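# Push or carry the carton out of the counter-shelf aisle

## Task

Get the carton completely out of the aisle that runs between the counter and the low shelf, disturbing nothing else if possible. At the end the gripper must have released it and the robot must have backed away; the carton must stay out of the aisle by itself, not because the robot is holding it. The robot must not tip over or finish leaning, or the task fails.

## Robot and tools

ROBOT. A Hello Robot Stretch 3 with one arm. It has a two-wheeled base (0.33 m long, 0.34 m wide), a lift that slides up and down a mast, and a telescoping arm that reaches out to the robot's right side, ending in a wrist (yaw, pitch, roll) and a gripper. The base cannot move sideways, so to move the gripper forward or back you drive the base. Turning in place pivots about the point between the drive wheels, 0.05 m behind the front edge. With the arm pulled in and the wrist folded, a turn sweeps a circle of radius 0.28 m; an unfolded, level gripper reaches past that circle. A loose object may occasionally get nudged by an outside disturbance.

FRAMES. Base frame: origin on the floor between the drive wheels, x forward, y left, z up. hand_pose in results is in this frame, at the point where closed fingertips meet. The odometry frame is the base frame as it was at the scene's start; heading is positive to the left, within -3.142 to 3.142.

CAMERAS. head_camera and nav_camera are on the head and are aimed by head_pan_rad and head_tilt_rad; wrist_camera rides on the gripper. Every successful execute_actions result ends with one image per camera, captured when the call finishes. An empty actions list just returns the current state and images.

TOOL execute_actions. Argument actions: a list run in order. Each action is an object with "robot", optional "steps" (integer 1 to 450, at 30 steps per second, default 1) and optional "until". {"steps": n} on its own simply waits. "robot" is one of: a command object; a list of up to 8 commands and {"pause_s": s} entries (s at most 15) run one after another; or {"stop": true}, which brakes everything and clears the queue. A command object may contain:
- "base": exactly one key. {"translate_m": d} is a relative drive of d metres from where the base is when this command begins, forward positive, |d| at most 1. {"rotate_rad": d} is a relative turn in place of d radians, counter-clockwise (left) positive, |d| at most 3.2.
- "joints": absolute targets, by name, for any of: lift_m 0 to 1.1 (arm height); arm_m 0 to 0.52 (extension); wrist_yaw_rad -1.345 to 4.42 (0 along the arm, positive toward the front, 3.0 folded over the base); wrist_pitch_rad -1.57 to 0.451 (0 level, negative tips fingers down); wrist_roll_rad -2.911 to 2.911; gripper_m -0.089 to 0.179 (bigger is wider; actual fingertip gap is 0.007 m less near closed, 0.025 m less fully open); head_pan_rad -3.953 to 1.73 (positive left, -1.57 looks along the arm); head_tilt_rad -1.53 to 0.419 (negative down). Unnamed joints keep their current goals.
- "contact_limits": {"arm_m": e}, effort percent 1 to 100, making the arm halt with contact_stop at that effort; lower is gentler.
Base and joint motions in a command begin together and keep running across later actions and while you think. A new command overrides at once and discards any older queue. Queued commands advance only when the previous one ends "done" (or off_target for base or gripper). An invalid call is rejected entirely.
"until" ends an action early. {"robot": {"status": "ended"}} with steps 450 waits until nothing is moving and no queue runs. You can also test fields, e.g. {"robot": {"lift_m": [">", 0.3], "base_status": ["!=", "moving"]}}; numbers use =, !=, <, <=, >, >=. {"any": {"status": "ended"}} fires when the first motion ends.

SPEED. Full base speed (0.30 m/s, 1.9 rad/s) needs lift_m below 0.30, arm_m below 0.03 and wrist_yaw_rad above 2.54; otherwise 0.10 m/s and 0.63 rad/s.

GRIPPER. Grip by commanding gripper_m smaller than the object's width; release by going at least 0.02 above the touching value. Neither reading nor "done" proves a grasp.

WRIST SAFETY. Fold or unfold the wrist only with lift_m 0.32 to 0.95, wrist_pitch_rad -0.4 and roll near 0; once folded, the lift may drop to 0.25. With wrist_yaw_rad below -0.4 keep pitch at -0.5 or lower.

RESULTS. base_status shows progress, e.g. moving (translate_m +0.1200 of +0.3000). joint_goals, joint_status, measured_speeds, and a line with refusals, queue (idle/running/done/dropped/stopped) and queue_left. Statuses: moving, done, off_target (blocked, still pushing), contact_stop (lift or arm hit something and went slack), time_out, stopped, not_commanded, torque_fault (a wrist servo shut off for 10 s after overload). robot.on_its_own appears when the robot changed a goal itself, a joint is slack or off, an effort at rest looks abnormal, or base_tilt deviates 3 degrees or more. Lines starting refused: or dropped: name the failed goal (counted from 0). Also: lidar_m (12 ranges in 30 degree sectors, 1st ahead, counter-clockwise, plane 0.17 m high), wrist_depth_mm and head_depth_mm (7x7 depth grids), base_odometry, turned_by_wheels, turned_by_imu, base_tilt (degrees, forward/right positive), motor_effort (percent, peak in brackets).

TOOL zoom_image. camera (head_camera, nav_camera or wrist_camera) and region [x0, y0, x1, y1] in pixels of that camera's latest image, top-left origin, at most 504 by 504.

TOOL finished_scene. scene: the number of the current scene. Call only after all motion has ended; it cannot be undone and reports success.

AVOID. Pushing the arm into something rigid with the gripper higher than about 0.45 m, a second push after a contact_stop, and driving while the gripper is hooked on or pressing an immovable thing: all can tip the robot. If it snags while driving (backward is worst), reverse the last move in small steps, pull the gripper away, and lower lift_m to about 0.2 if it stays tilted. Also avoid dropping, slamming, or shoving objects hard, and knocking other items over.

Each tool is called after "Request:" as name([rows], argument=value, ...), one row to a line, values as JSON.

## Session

Request:
execute_actions([
  {"robot":{"joints":{"head_tilt_rad":-0.6,"lift_m":0.26}},"steps":100,"until":{"robot":{"status":"ended"}}},
])

Scene clock: 3.33 s.
robot.base_odometry: x=+0.000 y=+0.000 heading=+0.000 (m, m, rad; robot's odometry frame)
robot.turned_by_wheels: +0.000 (rad since the last result)
robot.turned_by_imu: +0.001 (rad since the last result)
robot.base_tilt: forward=+0.9 right=-0.6 (deg)
robot.lidar_m: 0.84 1.37 1.61 0.90 1.03 1.10 1.52 1.42 2.17 2.08 1.08 0.84
robot.head_depth_mm: 2719 3013 3022 1552 1390 1402 1222 / 2702 3010 2957 1481 1165 1302 1225 / 2778 3094 2971 1473 1209 1338 1224 / 2845 3127 2924 1479 1235 1360 1220 / 2847 3095 2776 1725 1464 1394 1215 / 2870 3073 2686 1290 1522 1425 1215 / 2947 3201 2942 1427 1569 1431 1215
robot.base_status: not_commanded
robot.joint_positions: lift_m=+0.260 arm_m=+0.001 wrist_yaw_rad=+3.064 wrist_pitch_rad=-0.477 wrist_roll_rad=+0.003 gripper_m=+0.037 head_pan_rad=+0.010 head_tilt_rad=-0.592
robot.joint_goals: lift_m=+0.260 arm_m=+0.001 wrist_yaw_rad=+3.064 wrist_pitch_rad=-0.477 wrist_roll_rad=+0.003 gripper_m=+0.037 head_pan_rad=+0.010 head_tilt_rad=-0.600
robot.joint_status: lift_m=moving arm_m=not_commanded wrist_yaw_rad=not_commanded wrist_pitch_rad=not_commanded wrist_roll_rad=not_commanded gripper_m=not_commanded head_pan_rad=not_commanded head_tilt_rad=done
robot.measured_speeds: translate_m=+0.000 rotate_rad=+0.000 lift_m=+0.000 arm_m=+0.000 wrist_yaw_rad=+0.000 wrist_pitch_rad=+0.000 wrist_roll_rad=+0.000 head_pan_rad=+0.000 head_tilt_rad=+0.000
robot: refusals=0 queue=running queue_left=0
robot.motor_effort: left_wheel=+0(0) right_wheel=-1(0) lift_m=+15(20) arm_m=+0(0) wrist_yaw_rad=+0(1) wrist_pitch_rad=+6(6) wrist_roll_rad=+0(0) gripper_m=+0(1) head_pan_rad=+0(0) head_tilt_rad=-5(43) (%)
robot.hand_pose: x=-0.0044 y=+0.0695 z=+0.2599 quat_wxyz=(+0.194, +0.694, +0.140, +0.679) (m; robot's base frame)
robot.wrist_depth_mm: - - 872 - - - - / 873 887 929 971 - - - / 690 703 737 737 771 811 796 / 573 579 596 606 612 632 636 / 491 505 - 523 521 533 532 / - - - - 455 455 467 / - - - - 395 401 405
pictures: head_camera (sideways: a quarter turn clockwise sets it upright), nav_camera (sideways: a quarter turn counterclockwise sets it upright), wrist_camera
camera_calibration (this result's frames):
head_camera: T_world_to_cam=[[-0.601255, 0.023885, -0.7987, 1.06417], [0.0437642, 0.999037, -0.00306926, 0.00489917], [0.797858, -0.0367999, -0.601721, 0.734293], [0, 0, 0, 1]] pos_world=[0.0537624, -0.00329031, 1.29181]
nav_camera: T_world_to_cam=[[0.56699, 0.0186233, 0.823514, -1.03764], [-0.0281715, -0.998721, 0.0419816, 0.00264508], [0.823243, -0.0470027, -0.56574, 0.689886], [0, 0, 0, 1]] pos_world=[0.020464, 0.0543926, 1.2447]
wrist_camera: T_world_to_cam=[[0.994535, -0.0833219, 0.062908, -0.0141821], [-0.0019621, -0.617361, -0.786678, 0.282026], [0.104384, 0.782255, -0.614151, 0.275549], [0, 0, 0, 1]] pos_world=[-0.0141051, -0.0426196, 0.391985]
Images, in order (width x height): head_camera 896x504, nav_camera 672x504, wrist_camera 644x364.

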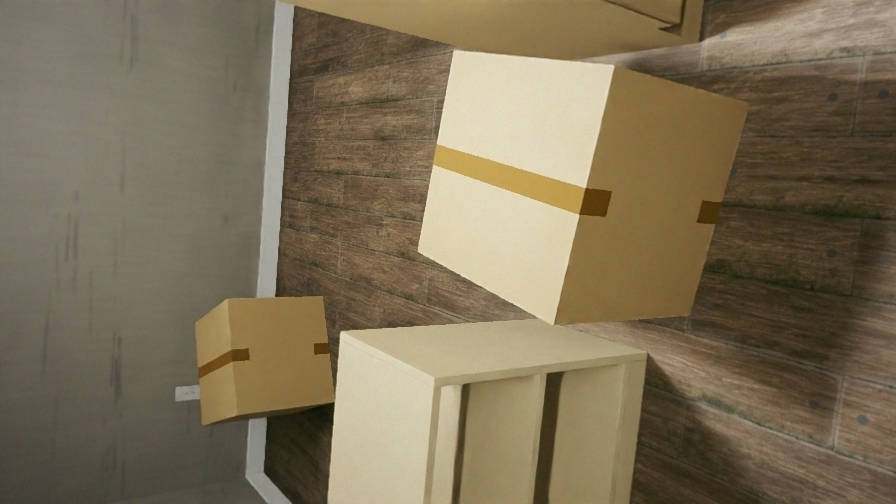

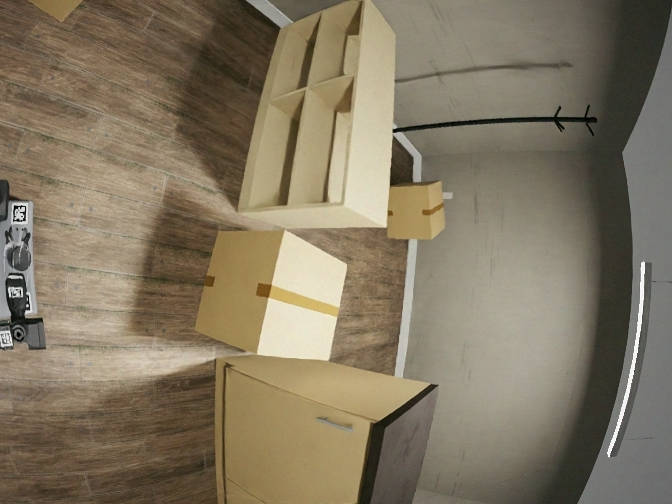

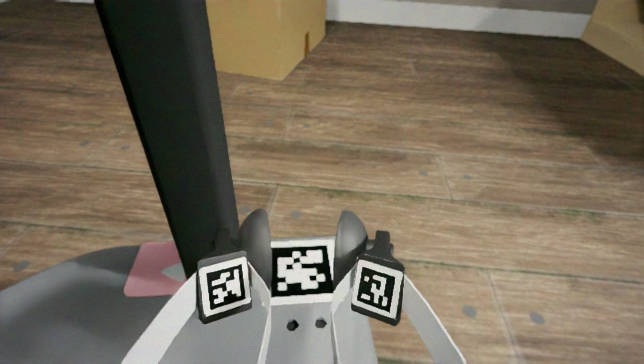

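Request:
execute_actions([
  {"robot":[{"base":{"rotate_rad":-0.13},"joints":{"head_pan_rad":-1.57,"head_tilt_rad":-1.0,"wrist_pitch_rad":-0.4,"gripper_m":-0.03}},{"base":{"translate_m":0.33}},{"base":{"rotate_rad":1.51}},{"joints":{"lift_m":0.33}},{"joints":{"wrist_yaw_rad":0}},{"joints":{"lift_m":0.06,"wrist_pitch_rad":0.45,"arm_m":0.04}}],"steps":450,"until":{"robot":{"status":"ended"}}},
])

Scene clock: 27.50 s.
robot.base_odometry: x=+0.327 y=-0.043 heading=+1.380 (m, m, rad; robot's odometry frame)
robot.turned_by_wheels: +1.380 (rad since the last result)
robot.turned_by_imu: +1.359 (rad since the last result)
robot.base_tilt: forward=+0.9 right=-0.5 (deg)
robot.lidar_m: 1.58 1.00 1.32 1.42 1.91 2.27 2.20 0.80 0.52 0.52 0.56 1.14
robot.head_depth_mm: 945 954 966 1103 1342 1229 1115 / 2319 1332 1250 1270 1339 1211 1128 / 2297 1948 1132 1014 1285 1229 - / 2286 1944 1127 1015 1280 1222 - / 2270 1925 1124 1028 1296 1203 1102 / 2259 1914 1187 1020 1299 1202 1100 / 2164 1905 1235 1320 1326 1195 1095
robot.base_status: done (rotate_rad +1.5099 of +1.5100)
robot.joint_positions: lift_m=+0.060 arm_m=+0.040 wrist_yaw_rad=+0.002 wrist_pitch_rad=+0.425 wrist_roll_rad=+0.003 gripper_m=-0.030 head_pan_rad=-1.563 head_tilt_rad=-0.988
robot.joint_goals: lift_m=+0.060 arm_m=+0.040 wrist_yaw_rad=+0.000 wrist_pitch_rad=+0.450 wrist_roll_rad=+0.003 gripper_m=-0.030 head_pan_rad=-1.570 head_tilt_rad=-1.000
robot.joint_status: lift_m=done arm_m=done wrist_yaw_rad=done wrist_pitch_rad=done wrist_roll_rad=not_commanded gripper_m=done head_pan_rad=done head_tilt_rad=done
robot.measured_speeds: translate_m=+0.000 rotate_rad=+0.000 lift_m=+0.000 arm_m=+0.000 wrist_yaw_rad=+0.000 wrist_pitch_rad=+0.000 wrist_roll_rad=+0.000 head_pan_rad=+0.000 head_tilt_rad=+0.000
robot: refusals=0 queue=done queue_left=0
robot.motor_effort: left_wheel=-2(10) right_wheel=+2(9) lift_m=+19(33) arm_m=+3(3) wrist_yaw_rad=-2(3) wrist_pitch_rad=+9(10) wrist_roll_rad=+0(0) gripper_m=-10(87) head_pan_rad=-4(50) head_tilt_rad=-8(38) (%)
robot.hand_pose: x=-0.0208 y=-0.4281 z=+0.2828 quat_wxyz=(+0.690, -0.148, -0.692, +0.150) (m; robot's base frame)
robot.wrist_depth_mm: 465 - - - - 585 409 / 440 620 - 280 271 263 370 / 295 286 276 267 263 252 357 / 282 274 268 260 252 247 243 / 272 267 260 253 243 239 234 / 262 256 254 - 237 231 226 / 255 248 241 234 230 225 220
pictures: head_camera (sideways: a quarter turn clockwise sets it upright), nav_camera (sideways: a quarter turn counterclockwise sets it upright), wrist_camera
camera_calibration (this result's frames):
head_camera: T_world_to_cam=[[0.0235964, 0.862649, -0.505253, 0.677984], [0.998876, -0.0411257, -0.0235667, 0.0257514], [-0.0411087, -0.504129, -0.86265, 1.07873], [0, 0, 0, 1]] pos_world=[0.00262462, -0.0399847, 1.27373]
nav_camera: T_world_to_cam=[[0.0190936, -0.840681, 0.541194, -0.666395], [-0.998501, 0.0117361, 0.0534583, -0.00635248], [-0.0512929, -0.541403, -0.839197, 1.05086], [0, 0, 0, 1]] pos_world=[0.0602829, 0.00879022, 1.24287]
wrist_camera: T_world_to_cam=[[-0.998135, 0.0502326, 0.0346854, -0.0171248], [-0.0456222, -0.236329, -0.970602, 0.207052], [-0.0405587, -0.970374, 0.23818, -0.313756], [0, 0, 0, 1]] pos_world=[-0.0203722, -0.254669, 0.27629]
Images, in order (width x height): head_camera 896x504, nav_camera 672x504, wrist_camera 644x364.

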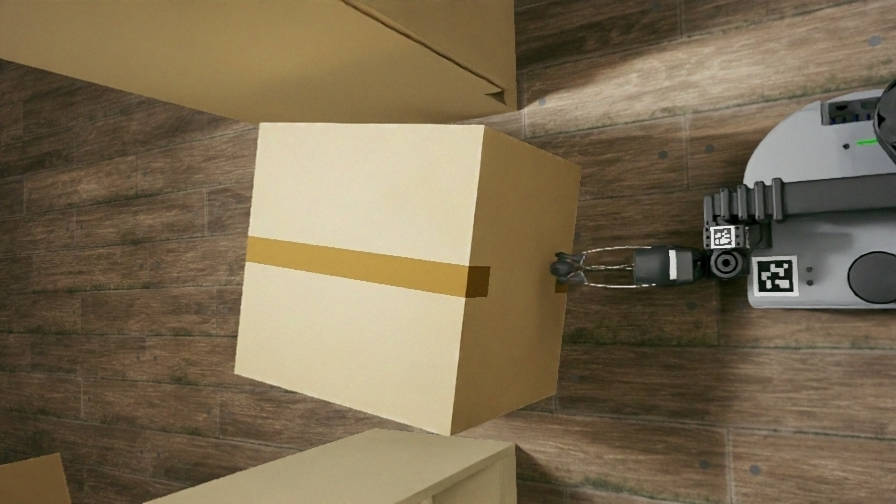

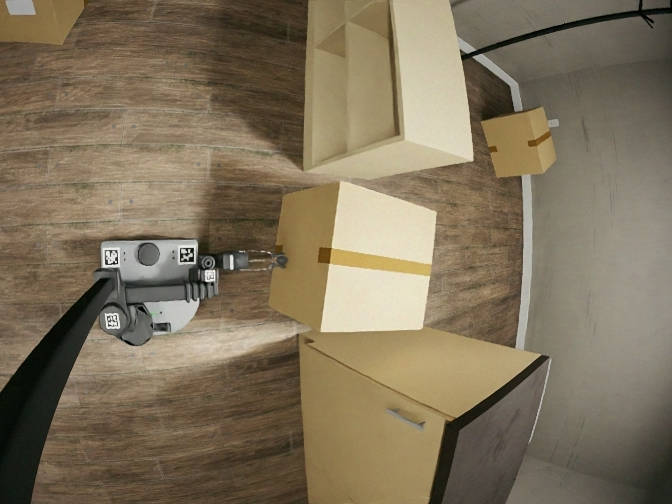

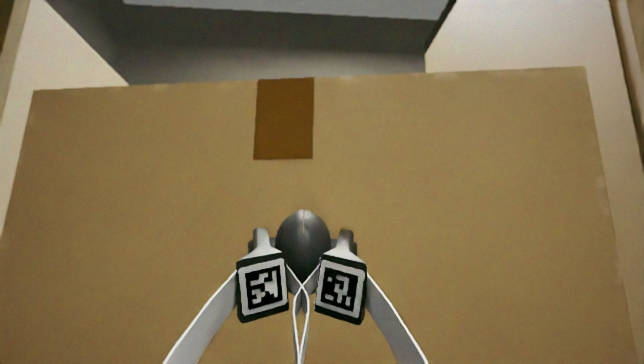

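Request:
execute_actions([
  {"robot":[{"joints":{"arm_m":0.095,"lift_m":0.04},"base":{"translate_m":-0.035}},{"joints":{"arm_m":0.28,"lift_m":0.09},"contact_limits":{"arm_m":56}}],"steps":450,"until":{"robot":{"status":"ended"}}},
  {"robot":{"joints":{"arm_m":0.255,"lift_m":0.04,"wrist_yaw_rad":0}},"steps":200,"until":{"robot":{"status":"ended"}}},
])

Scene clock: 38.30 s.
robot.base_odometry: x=+0.321 y=-0.077 heading=+1.380 (m, m, rad; robot's odometry frame)
robot.turned_by_wheels: +0.000 (rad since the last result)
robot.turned_by_imu: +0.001 (rad since the last result)
robot.base_tilt: forward=+0.9 right=-0.5 (deg)
robot.lidar_m: 1.61 1.03 1.93 1.43 1.92 2.24 2.16 0.81 0.66 0.68 0.71 1.17
robot.head_depth_mm: 856 865 878 1055 1350 1220 1111 / 2251 1196 1219 1242 1343 1219 1130 / 2306 1915 1140 1304 1343 1226 - / 2286 1296 1132 1237 1353 1211 - / 2270 1291 1121 1239 1327 1207 1105 / 2238 1868 1115 1233 1324 1200 1098 / 2199 1921 1368 1335 1317 1200 1099
robot.base_status: done (translate_m -0.0350 of -0.0350)
robot.joint_positions: lift_m=+0.040 arm_m=+0.255 wrist_yaw_rad=-0.003 wrist_pitch_rad=+0.432 wrist_roll_rad=+0.003 gripper_m=-0.030 head_pan_rad=-1.563 head_tilt_rad=-0.988
robot.joint_goals: lift_m=+0.040 arm_m=+0.255 wrist_yaw_rad=+0.000 wrist_pitch_rad=+0.450 wrist_roll_rad=+0.003 gripper_m=-0.030 head_pan_rad=-1.570 head_tilt_rad=-1.000
robot.joint_status: lift_m=done arm_m=done wrist_yaw_rad=done wrist_pitch_rad=done wrist_roll_rad=not_commanded gripper_m=done head_pan_rad=done head_tilt_rad=done
robot.measured_speeds: translate_m=+0.000 rotate_rad=+0.000 lift_m=+0.000 arm_m=+0.000 wrist_yaw_rad=+0.000 wrist_pitch_rad=+0.000 wrist_roll_rad=+0.000 head_pan_rad=+0.000 head_tilt_rad=+0.000
robot: refusals=0 queue=done queue_left=0
robot.motor_effort: left_wheel=-1(13) right_wheel=+1(15) lift_m=+19(51) arm_m=-3(53) wrist_yaw_rad=+3(41) wrist_pitch_rad=+7(30) wrist_roll_rad=+0(0) gripper_m=-9(14) head_pan_rad=-3(4) head_tilt_rad=-8(8) (%)
robot.hand_pose: x=-0.0220 y=-0.6430 z=+0.2644 quat_wxyz=(+0.690, -0.152, -0.691, +0.150) (m; robot's base frame)
robot.wrist_depth_mm: 226 228 228 231 233 235 329 / 218 221 221 222 222 225 230 / 210 212 212 215 215 218 219 / 203 204 206 207 209 208 212 / 197 198 198 202 201 202 204 / 191 192 192 - 194 196 196 / 184 185 186 186 188 188 191
pictures: head_camera (sideways: a quarter turn clockwise sets it upright), nav_camera (sideways: a quarter turn counterclockwise sets it upright), wrist_camera
replaced: robot.lift_m: its motion had ended contact_stop
camera_calibration (this result's frames):
head_camera: T_world_to_cam=[[0.0235979, 0.862692, -0.505179, 0.677888], [0.998876, -0.0411257, -0.0235708, 0.0257568], [-0.0411102, -0.504055, -0.862692, 1.07878], [0, 0, 0, 1]] pos_world=[0.00262452, -0.0399823, 1.27372]
nav_camera: T_world_to_cam=[[0.0190922, -0.840727, 0.541122, -0.666302], [-0.998501, 0.0117336, 0.0534599, -0.00635458], [-0.0512945, -0.541332, -0.839243, 1.05092], [0, 0, 0, 1]] pos_world=[0.0602828, 0.00879513, 1.24287]
wrist_camera: T_world_to_cam=[[-0.997872, 0.0553977, 0.0343851, -0.00347958], [-0.0468371, -0.242151, -0.969107, 0.134091], [-0.04536, -0.968656, 0.24423, -0.51859], [0, 0, 0, 1]] pos_world=[-0.020715, -0.469673, 0.256723]
Images, in order (width x height): head_camera 896x504, nav_camera 672x504, wrist_camera 644x364.

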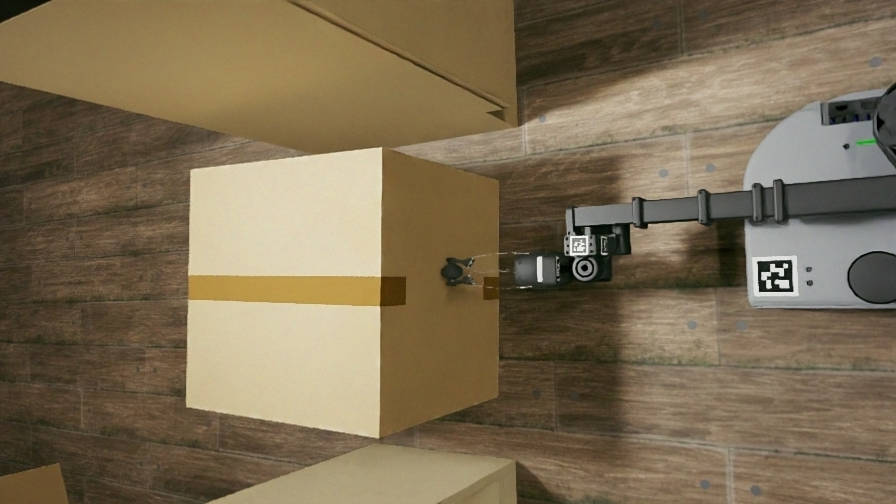

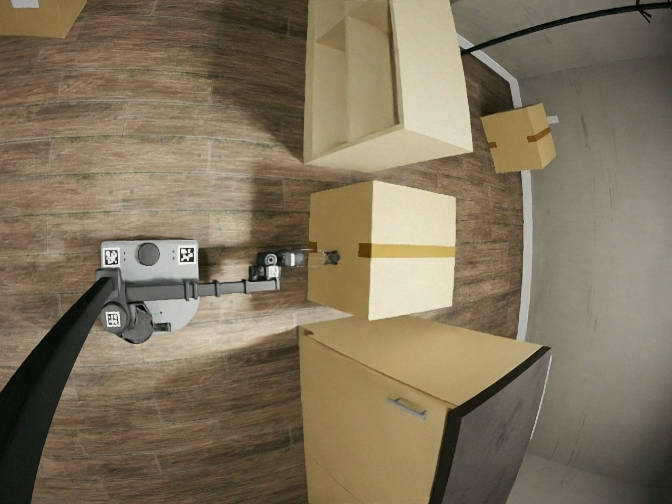

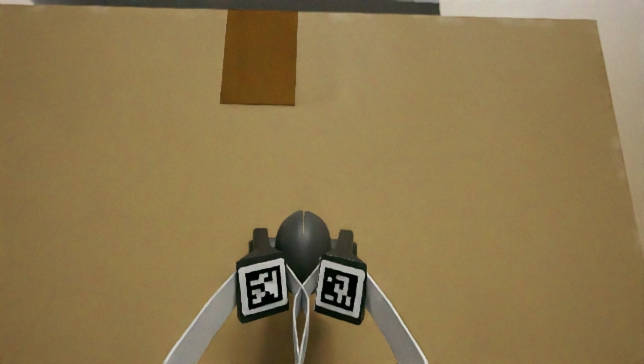

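Request:
execute_actions([
  {"robot":[{"base":{"translate_m":0.025}},{"joints":{"arm_m":0.48,"lift_m":0.09},"contact_limits":{"arm_m":56}}],"steps":450,"until":{"robot":{"status":"ended"}}},
  {"robot":{"joints":{"arm_m":0.0,"lift_m":0.25,"wrist_yaw_rad":0}},"steps":200,"until":{"robot":{"status":"ended"}}},
])

Scene clock: 54.80 s.
robot.base_odometry: x=+0.325 y=-0.053 heading=+1.380 (m, m, rad; robot's odometry frame)
robot.turned_by_wheels: +0.000 (rad since the last result)
robot.turned_by_imu: +0.002 (rad since the last result)
robot.base_tilt: forward=+0.9 right=-0.5 (deg)
robot.lidar_m: 1.59 1.01 1.34 1.43 1.91 2.25 2.19 0.80 0.67 0.88 0.74 1.15
robot.head_depth_mm: 920 929 942 1072 1353 1222 1118 / 2318 1288 1305 1329 1347 1217 1131 / 2307 1343 1233 1471 1338 1233 - / 2288 1296 1230 1466 1332 1219 - / 2257 1283 1227 1459 1336 1199 1100 / 2265 1383 1316 1479 1325 1196 1099 / 2198 1907 1269 1336 1319 1202 1098
robot.base_status: done (translate_m +0.0250 of +0.0250)
robot.joint_positions: lift_m=+0.250 arm_m=+0.002 wrist_yaw_rad=+0.000 wrist_pitch_rad=+0.427 wrist_roll_rad=+0.003 gripper_m=-0.030 head_pan_rad=-1.563 head_tilt_rad=-0.988
robot.joint_goals: lift_m=+0.250 arm_m=+0.000 wrist_yaw_rad=+0.000 wrist_pitch_rad=+0.450 wrist_roll_rad=+0.003 gripper_m=-0.030 head_pan_rad=-1.570 head_tilt_rad=-1.000
robot.joint_status: lift_m=done arm_m=done wrist_yaw_rad=done wrist_pitch_rad=done wrist_roll_rad=not_commanded gripper_m=done head_pan_rad=done head_tilt_rad=done
robot.measured_speeds: translate_m=+0.000 rotate_rad=+0.000 lift_m=+0.000 arm_m=+0.000 wrist_yaw_rad=+0.000 wrist_pitch_rad=+0.000 wrist_roll_rad=+0.000 head_pan_rad=+0.000 head_tilt_rad=+0.000
robot: refusals=0 queue=done queue_left=0
robot.motor_effort: left_wheel=-1(8) right_wheel=+1(8) lift_m=+33(52) arm_m=-3(58) wrist_yaw_rad=+1(5) wrist_pitch_rad=+9(28) wrist_roll_rad=+0(0) gripper_m=-9(11) head_pan_rad=-4(2) head_tilt_rad=-8(8) (%)
robot.hand_pose: x=-0.0215 y=-0.3898 z=+0.4725 quat_wxyz=(+0.690, -0.149, -0.692, +0.150) (m; robot's base frame)
robot.wrist_depth_mm: - - - - - 575 415 / - - - - - 561 405 / - - - - - 557 390 / 489 - - - - 557 390 / 495 730 - - - 554 384 / 492 691 904 - 803 551 382 / 500 688 608 608 612 555 381
pictures: head_camera (sideways: a quarter turn clockwise sets it upright), nav_camera (sideways: a quarter turn counterclockwise sets it upright), wrist_camera
replaced: robot.lift_m: its motion had ended contact_stop
camera_calibration (this result's frames):
head_camera: T_world_to_cam=[[0.0235977, 0.862725, -0.505123, 0.677815], [0.998876, -0.0411243, -0.023574, 0.0257609], [-0.0411107, -0.503999, -0.862725, 1.07883], [0, 0, 0, 1]] pos_world=[0.00262451, -0.0399805, 1.27372]
nav_camera: T_world_to_cam=[[0.0190924, -0.840763, 0.541067, -0.666231], [-0.998501, 0.0117302, 0.0534612, -0.0063562], [-0.051295, -0.541277, -0.839278, 1.05097], [0, 0, 0, 1]] pos_world=[0.0602828, 0.00879897, 1.24287]
wrist_camera: T_world_to_cam=[[-0.997997, 0.0529249, 0.0346434, -0.0251941], [-0.0462764, -0.237503, -0.970284, 0.399537], [-0.0431243, -0.969944, 0.239476, -0.32233], [0, 0, 0, 1]] pos_world=[-0.0205547, -0.216418, 0.465727]
Images, in order (width x height): head_camera 896x504, nav_camera 672x504, wrist_camera 644x364.

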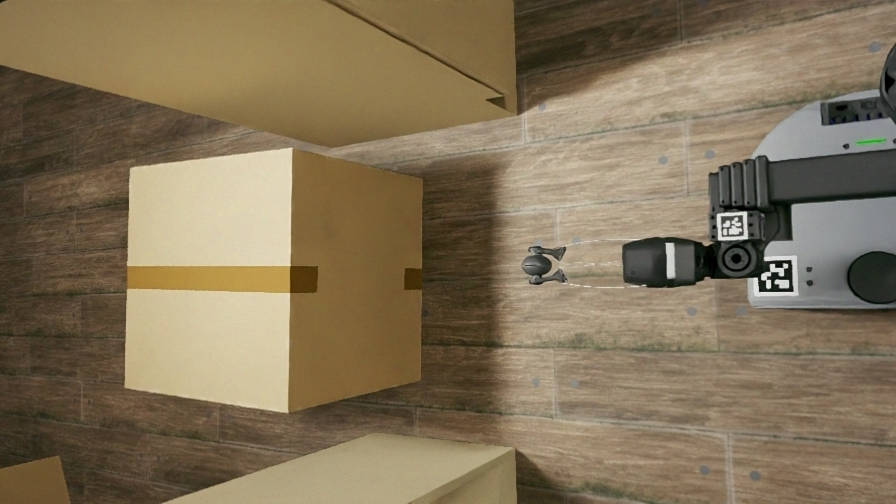

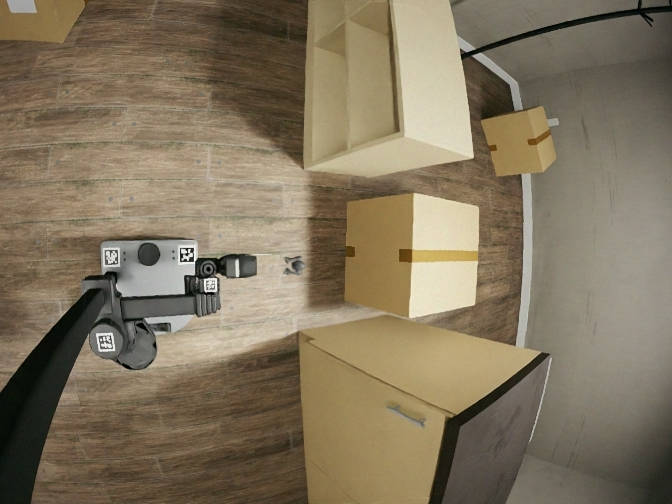

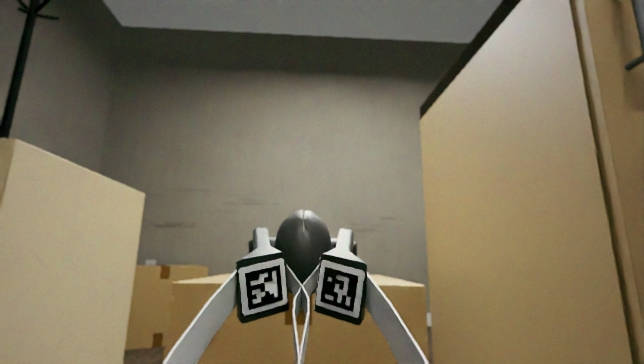

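Request:
execute_actions([
  {"robot":[{"joints":{"wrist_yaw_rad":1.6},"base":{"rotate_rad":-1.6}},{"base":{"translate_m":0.36}},{"base":{"rotate_rad":1.6}},{"joints":{"wrist_yaw_rad":0,"arm_m":0.04}},{"joints":{"arm_m":0.08,"lift_m":0.04}}],"steps":450,"until":{"robot":{"status":"ended"}}},
  {"steps":200,"until":{"robot":{"status":"ended"}}},
])

Scene clock: 76.33 s.
robot.base_odometry: x=+0.677 y=-0.131 heading=+1.380 (m, m, rad; robot's odometry frame)
robot.turned_by_wheels: +0.000 (rad since the last result)
robot.turned_by_imu: +0.005 (rad since the last result)
robot.base_tilt: forward=+0.9 right=-0.5 (deg)
robot.lidar_m: 1.59 1.24 1.25 1.78 2.29 2.25 0.81 0.41 0.49 0.52 0.51 0.46
robot.head_depth_mm: 2315 1856 909 922 935 1070 1113 / 2328 1953 1699 1200 1306 1203 1126 / 2311 1959 1130 1021 1283 1234 - / 2280 1943 1132 1013 1281 1215 - / 2276 1917 1122 1016 1274 1199 1095 / 2252 1909 1134 1018 1285 1196 1098 / 2191 1906 1656 1477 1264 1179 1090
robot.base_status: done (rotate_rad +1.5999 of +1.6000)
robot.joint_positions: lift_m=+0.040 arm_m=+0.080 wrist_yaw_rad=+0.002 wrist_pitch_rad=+0.427 wrist_roll_rad=+0.003 gripper_m=-0.030 head_pan_rad=-1.563 head_tilt_rad=-0.988
robot.joint_goals: lift_m=+0.040 arm_m=+0.080 wrist_yaw_rad=+0.000 wrist_pitch_rad=+0.450 wrist_roll_rad=+0.003 gripper_m=-0.030 head_pan_rad=-1.570 head_tilt_rad=-1.000
robot.joint_status: lift_m=done arm_m=done wrist_yaw_rad=done wrist_pitch_rad=done wrist_roll_rad=not_commanded gripper_m=done head_pan_rad=done head_tilt_rad=done
robot.measured_speeds: translate_m=+0.000 rotate_rad=+0.000 lift_m=+0.000 arm_m=+0.000 wrist_yaw_rad=+0.000 wrist_pitch_rad=+0.000 wrist_roll_rad=+0.000 head_pan_rad=+0.000 head_tilt_rad=+0.000
robot: refusals=0 queue=done queue_left=0
robot.motor_effort: left_wheel=-2(7) right_wheel=+2(5) lift_m=+19(35) arm_m=+3(3) wrist_yaw_rad=-2(2) wrist_pitch_rad=+9(9) wrist_roll_rad=+0(0) gripper_m=-9(9) head_pan_rad=-4(4) head_tilt_rad=-8(7) (%)
robot.hand_pose: x=-0.0208 y=-0.4680 z=+0.2632 quat_wxyz=(+0.690, -0.148, -0.692, +0.151) (m; robot's base frame)
robot.wrist_depth_mm: 244 243 245 245 244 484 350 / 232 234 236 235 237 237 240 / 226 227 226 229 230 231 231 / 217 218 220 222 220 222 224 / 212 211 212 215 214 214 215 / 203 204 207 - 207 208 208 / 198 198 200 199 200 202 200
pictures: head_camera (sideways: a quarter turn clockwise sets it upright), nav_camera (sideways: a quarter turn counterclockwise sets it upright), wrist_camera
camera_calibration (this result's frames):
head_camera: T_world_to_cam=[[0.0235977, 0.862725, -0.505123, 0.677815], [0.998876, -0.0411243, -0.023574, 0.0257609], [-0.0411107, -0.503999, -0.862725, 1.07883], [0, 0, 0, 1]] pos_world=[0.00262451, -0.0399805, 1.27372]
nav_camera: T_world_to_cam=[[0.0190924, -0.840763, 0.541067, -0.666231], [-0.998501, 0.0117302, 0.0534612, -0.0063562], [-0.051295, -0.541277, -0.839278, 1.05097], [0, 0, 0, 1]] pos_world=[0.0602828, 0.00879897, 1.24287]
wrist_camera: T_world_to_cam=[[-0.998147, 0.0500374, 0.0346381, -0.0144567], [-0.0455878, -0.237728, -0.970261, 0.177806], [-0.0403149, -0.970042, 0.239569, -0.347969], [0, 0, 0, 1]] pos_world=[-0.0203525, -0.294551, 0.256381]
Images, in order (width x height): head_camera 896x504, nav_camera 672x504, wrist_camera 644x364.

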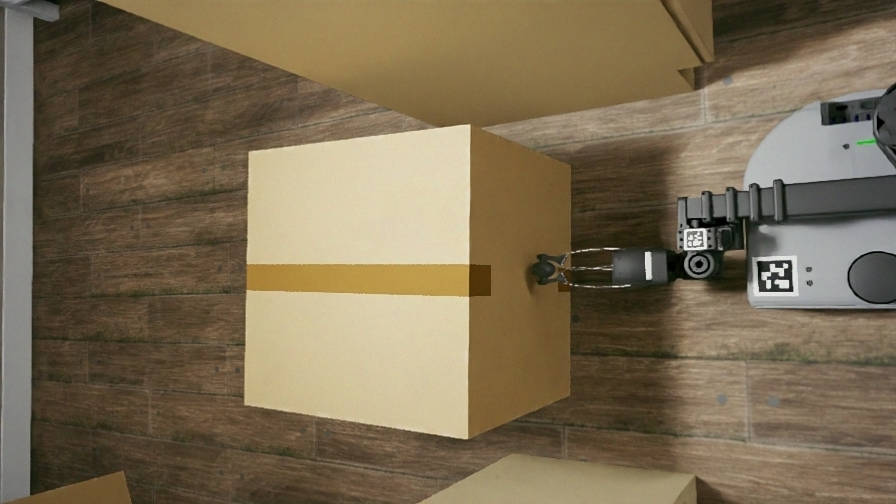

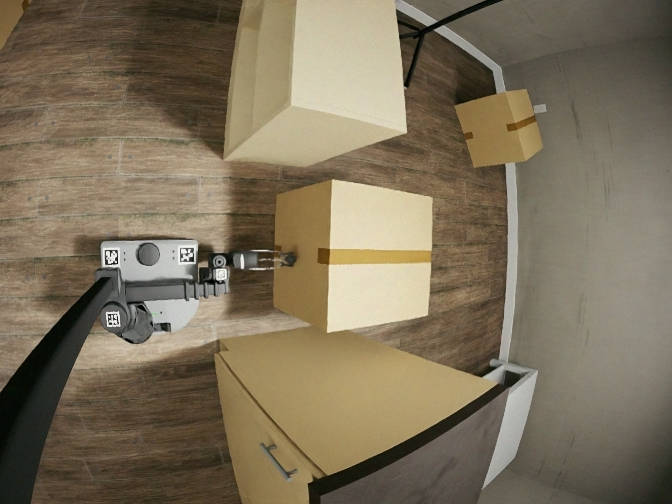

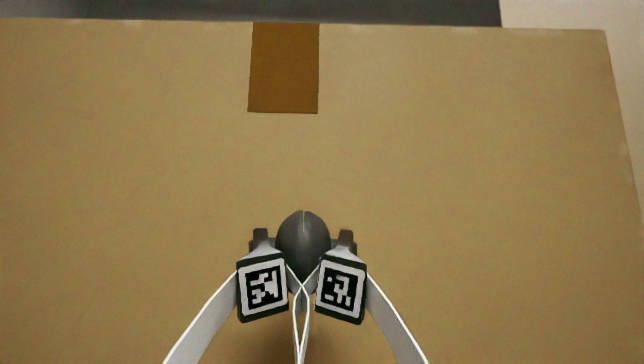

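Request:
execute_actions([
  {"robot":[{"base":{"translate_m":0.009},"joints":{"arm_m":0.095}},{"joints":{"arm_m":0.33,"lift_m":0.09},"contact_limits":{"arm_m":56}}],"steps":450,"until":{"robot":{"status":"ended"}}},
  {"robot":{"joints":{"arm_m":0.305,"lift_m":0.04,"wrist_yaw_rad":0}},"steps":200,"until":{"robot":{"status":"ended"}}},
])

Scene clock: 86.90 s.
robot.base_odometry: x=+0.678 y=-0.122 heading=+1.380 (m, m, rad; robot's odometry frame)
robot.turned_by_wheels: +0.000 (rad since the last result)
robot.turned_by_imu: +0.001 (rad since the last result)
robot.base_tilt: forward=+0.9 right=-0.5 (deg)
robot.lidar_m: 1.58 1.24 1.23 1.78 2.30 2.27 0.82 0.41 0.50 0.73 0.49 0.45
robot.head_depth_mm: 2310 1888 932 946 958 1096 1114 / 2321 1966 1696 1326 1303 1199 1125 / 2305 1878 1135 1408 1339 1228 - / 2280 1292 1127 1337 1293 1211 - / 2290 1294 1124 1335 1333 1207 1104 / 2251 1837 1139 1412 1331 1198 1100 / 2184 1910 1653 1454 1235 1179 1091
robot.base_status: done (translate_m +0.0090 of +0.0090)
robot.joint_positions: lift_m=+0.040 arm_m=+0.305 wrist_yaw_rad=+0.001 wrist_pitch_rad=+0.432 wrist_roll_rad=+0.003 gripper_m=-0.030 head_pan_rad=-1.563 head_tilt_rad=-0.988
robot.joint_goals: lift_m=+0.040 arm_m=+0.305 wrist_yaw_rad=+0.000 wrist_pitch_rad=+0.450 wrist_roll_rad=+0.003 gripper_m=-0.030 head_pan_rad=-1.570 head_tilt_rad=-1.000
robot.joint_status: lift_m=done arm_m=done wrist_yaw_rad=done wrist_pitch_rad=done wrist_roll_rad=not_commanded gripper_m=done head_pan_rad=done head_tilt_rad=done
robot.measured_speeds: translate_m=+0.000 rotate_rad=+0.000 lift_m=+0.000 arm_m=+0.000 wrist_yaw_rad=+0.000 wrist_pitch_rad=+0.000 wrist_roll_rad=+0.000 head_pan_rad=+0.000 head_tilt_rad=+0.000
robot: refusals=0 queue=done queue_left=0
robot.motor_effort: left_wheel=-2(8) right_wheel=+1(7) lift_m=+19(50) arm_m=-3(56) wrist_yaw_rad=+0(3) wrist_pitch_rad=+7(27) wrist_roll_rad=+0(0) gripper_m=-10(10) head_pan_rad=-4(5) head_tilt_rad=-8(7) (%)
robot.hand_pose: x=-0.0212 y=-0.6930 z=+0.2645 quat_wxyz=(+0.690, -0.151, -0.692, +0.152) (m; robot's base frame)
robot.wrist_depth_mm: 225 226 228 230 229 231 235 / 218 219 219 221 222 223 223 / 210 210 212 211 213 214 215 / 203 204 204 205 206 208 209 / 197 197 198 199 199 200 201 / 190 191 192 - 193 194 194 / 183 185 185 184 188 186 188
pictures: head_camera (sideways: a quarter turn clockwise sets it upright), nav_camera (sideways: a quarter turn counterclockwise sets it upright), wrist_camera
replaced: robot.lift_m: its motion had ended contact_stop
camera_calibration (this result's frames):
head_camera: T_world_to_cam=[[0.0235978, 0.862731, -0.505113, 0.677802], [0.998876, -0.0411242, -0.0235746, 0.0257617], [-0.0411108, -0.503989, -0.862731, 1.07883], [0, 0, 0, 1]] pos_world=[0.0026245, -0.0399802, 1.27372]
nav_camera: T_world_to_cam=[[0.0190924, -0.840769, 0.541057, -0.666218], [-0.998501, 0.0117297, 0.0534614, -0.00635649], [-0.0512951, -0.541267, -0.839285, 1.05098], [0, 0, 0, 1]] pos_world=[0.0602828, 0.00879966, 1.24287]
wrist_camera: T_world_to_cam=[[-0.998062, 0.051877, 0.0343655, -0.00229512], [-0.0459807, -0.242712, -0.969008, 0.121728], [-0.0419283, -0.96871, 0.244627, -0.567045], [0, 0, 0, 1]] pos_world=[-0.0204687, -0.519638, 0.256749]
Images, in order (width x height): head_camera 896x504, nav_camera 672x504, wrist_camera 644x364.

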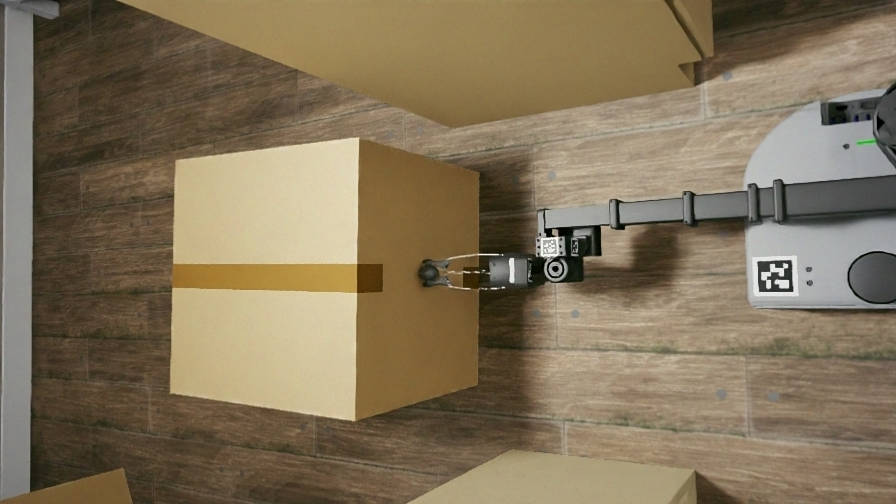

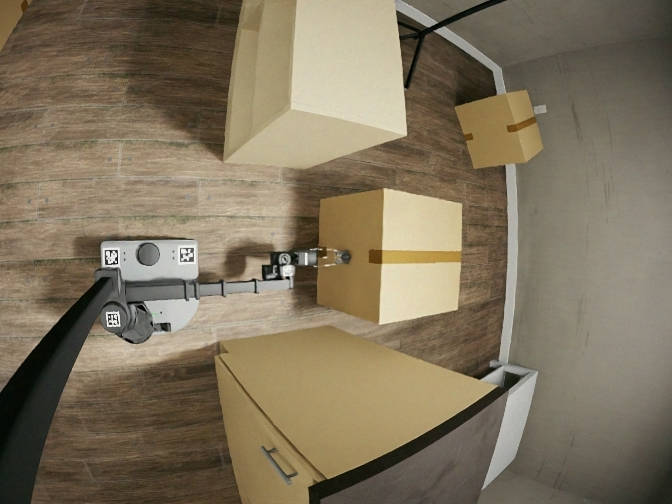

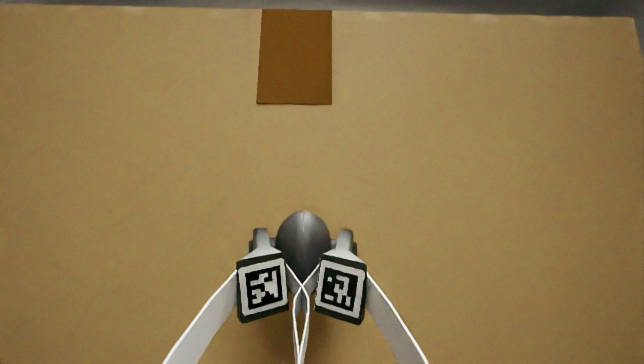

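Request:
execute_actions([
  {"robot":{"joints":{"arm_m":0.515,"lift_m":0.09},"contact_limits":{"arm_m":56}},"steps":450,"until":{"robot":{"status":"ended"}}},
  {"robot":{"joints":{"arm_m":0.0,"lift_m":0.2}},"steps":200,"until":{"robot":{"status":"ended"}}},
])

Scene clock: 98.87 s.
robot.base_odometry: x=+0.678 y=-0.122 heading=+1.380 (m, m, rad; robot's odometry frame)
robot.turned_by_wheels: +0.000 (rad since the last result)
robot.turned_by_imu: +0.002 (rad since the last result)
robot.base_tilt: forward=+0.9 right=-0.5 (deg)
robot.lidar_m: 1.58 1.24 1.23 1.78 2.29 2.26 0.81 0.41 0.50 0.91 0.49 0.45
robot.head_depth_mm: 2307 1897 933 948 958 1093 1116 / 2329 1967 1699 1330 1308 1204 1133 / 2300 1329 1328 1491 1345 1230 - / 2284 1300 1282 1489 1331 1221 - / 2285 1289 1276 1485 1328 1201 1101 / 2248 1374 1376 1482 1327 1200 1100 / 2171 1899 1654 1453 1237 1181 1095
robot.base_status: done (translate_m +0.0090 of +0.0090)
robot.joint_positions: lift_m=+0.200 arm_m=+0.002 wrist_yaw_rad=-0.002 wrist_pitch_rad=+0.427 wrist_roll_rad=+0.003 gripper_m=-0.030 head_pan_rad=-1.563 head_tilt_rad=-0.988
robot.joint_goals: lift_m=+0.200 arm_m=+0.000 wrist_yaw_rad=+0.000 wrist_pitch_rad=+0.450 wrist_roll_rad=+0.003 gripper_m=-0.030 head_pan_rad=-1.570 head_tilt_rad=-1.000
robot.joint_status: lift_m=done arm_m=done wrist_yaw_rad=done wrist_pitch_rad=done wrist_roll_rad=not_commanded gripper_m=done head_pan_rad=done head_tilt_rad=done
robot.measured_speeds: translate_m=+0.000 rotate_rad=+0.000 lift_m=+0.000 arm_m=+0.000 wrist_yaw_rad=+0.000 wrist_pitch_rad=+0.000 wrist_roll_rad=+0.000 head_pan_rad=+0.000 head_tilt_rad=+0.000
robot: refusals=0 queue=done queue_left=0
robot.motor_effort: left_wheel=-1(7) right_wheel=+2(7) lift_m=+33(52) arm_m=-3(57) wrist_yaw_rad=+1(4) wrist_pitch_rad=+9(29) wrist_roll_rad=+0(0) gripper_m=-9(12) head_pan_rad=-4(4) head_tilt_rad=-7(8) (%)
robot.hand_pose: x=-0.0217 y=-0.3898 z=+0.4225 quat_wxyz=(+0.690, -0.150, -0.692, +0.149) (m; robot's base frame)
robot.wrist_depth_mm: - - - - - 563 391 / - - - - - 570 387 / - - - - - 560 385 / - - - - - 552 385 / - - - - - 546 375 / - - 643 - 650 - 380 / - - 619 625 - - 378
pictures: head_camera (sideways: a quarter turn clockwise sets it upright), nav_camera (sideways: a quarter turn counterclockwise sets it upright), wrist_camera
replaced: robot.lift_m: its motion had ended contact_stop
camera_calibration (this result's frames):
head_camera: T_world_to_cam=[[0.0235975, 0.862782, -0.505025, 0.677688], [0.998876, -0.0411219, -0.0235795, 0.0257681], [-0.0411115, -0.503901, -0.862782, 1.0789], [0, 0, 0, 1]] pos_world=[0.00262447, -0.0399773, 1.27371]
nav_camera: T_world_to_cam=[[0.0190927, -0.840824, 0.540972, -0.666106], [-0.998501, 0.0117244, 0.0534634, -0.006359], [-0.0512958, -0.541182, -0.83934, 1.05105], [0, 0, 0, 1]] pos_world=[0.0602828, 0.00880566, 1.24287]
wrist_camera: T_world_to_cam=[[-0.997942, 0.0539555, 0.0346543, -0.023313], [-0.0465251, -0.237296, -0.970323, 0.351057], [-0.0441309, -0.969938, 0.239318, -0.310326], [0, 0, 0, 1]] pos_world=[-0.020627, -0.216434, 0.415713]
Images, in order (width x height): head_camera 896x504, nav_camera 672x504, wrist_camera 644x364.

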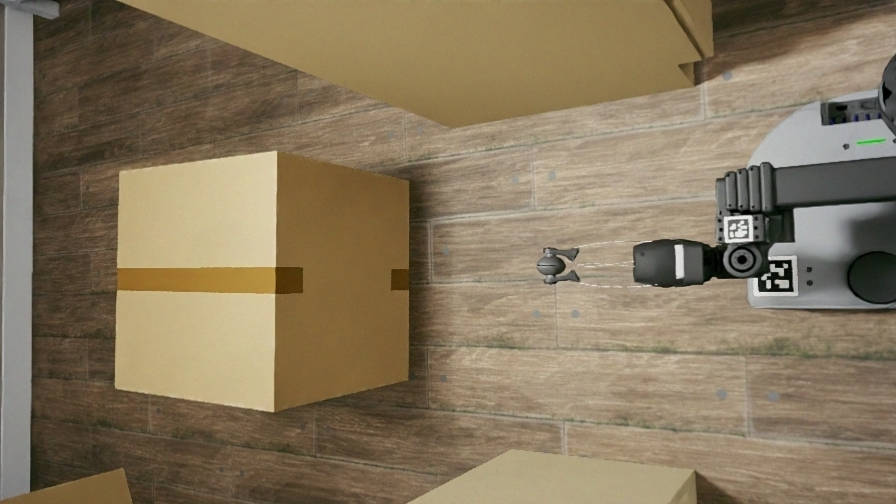

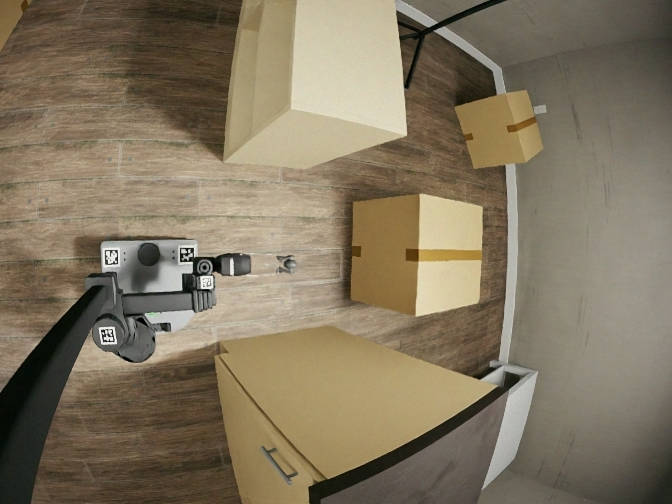

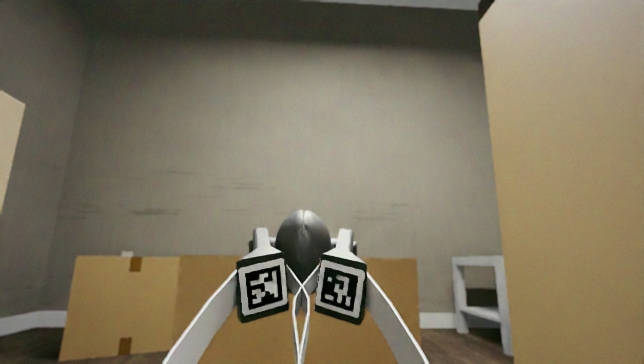

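Request:
finished_scene(scene=2)

The scene is finished: the task was done.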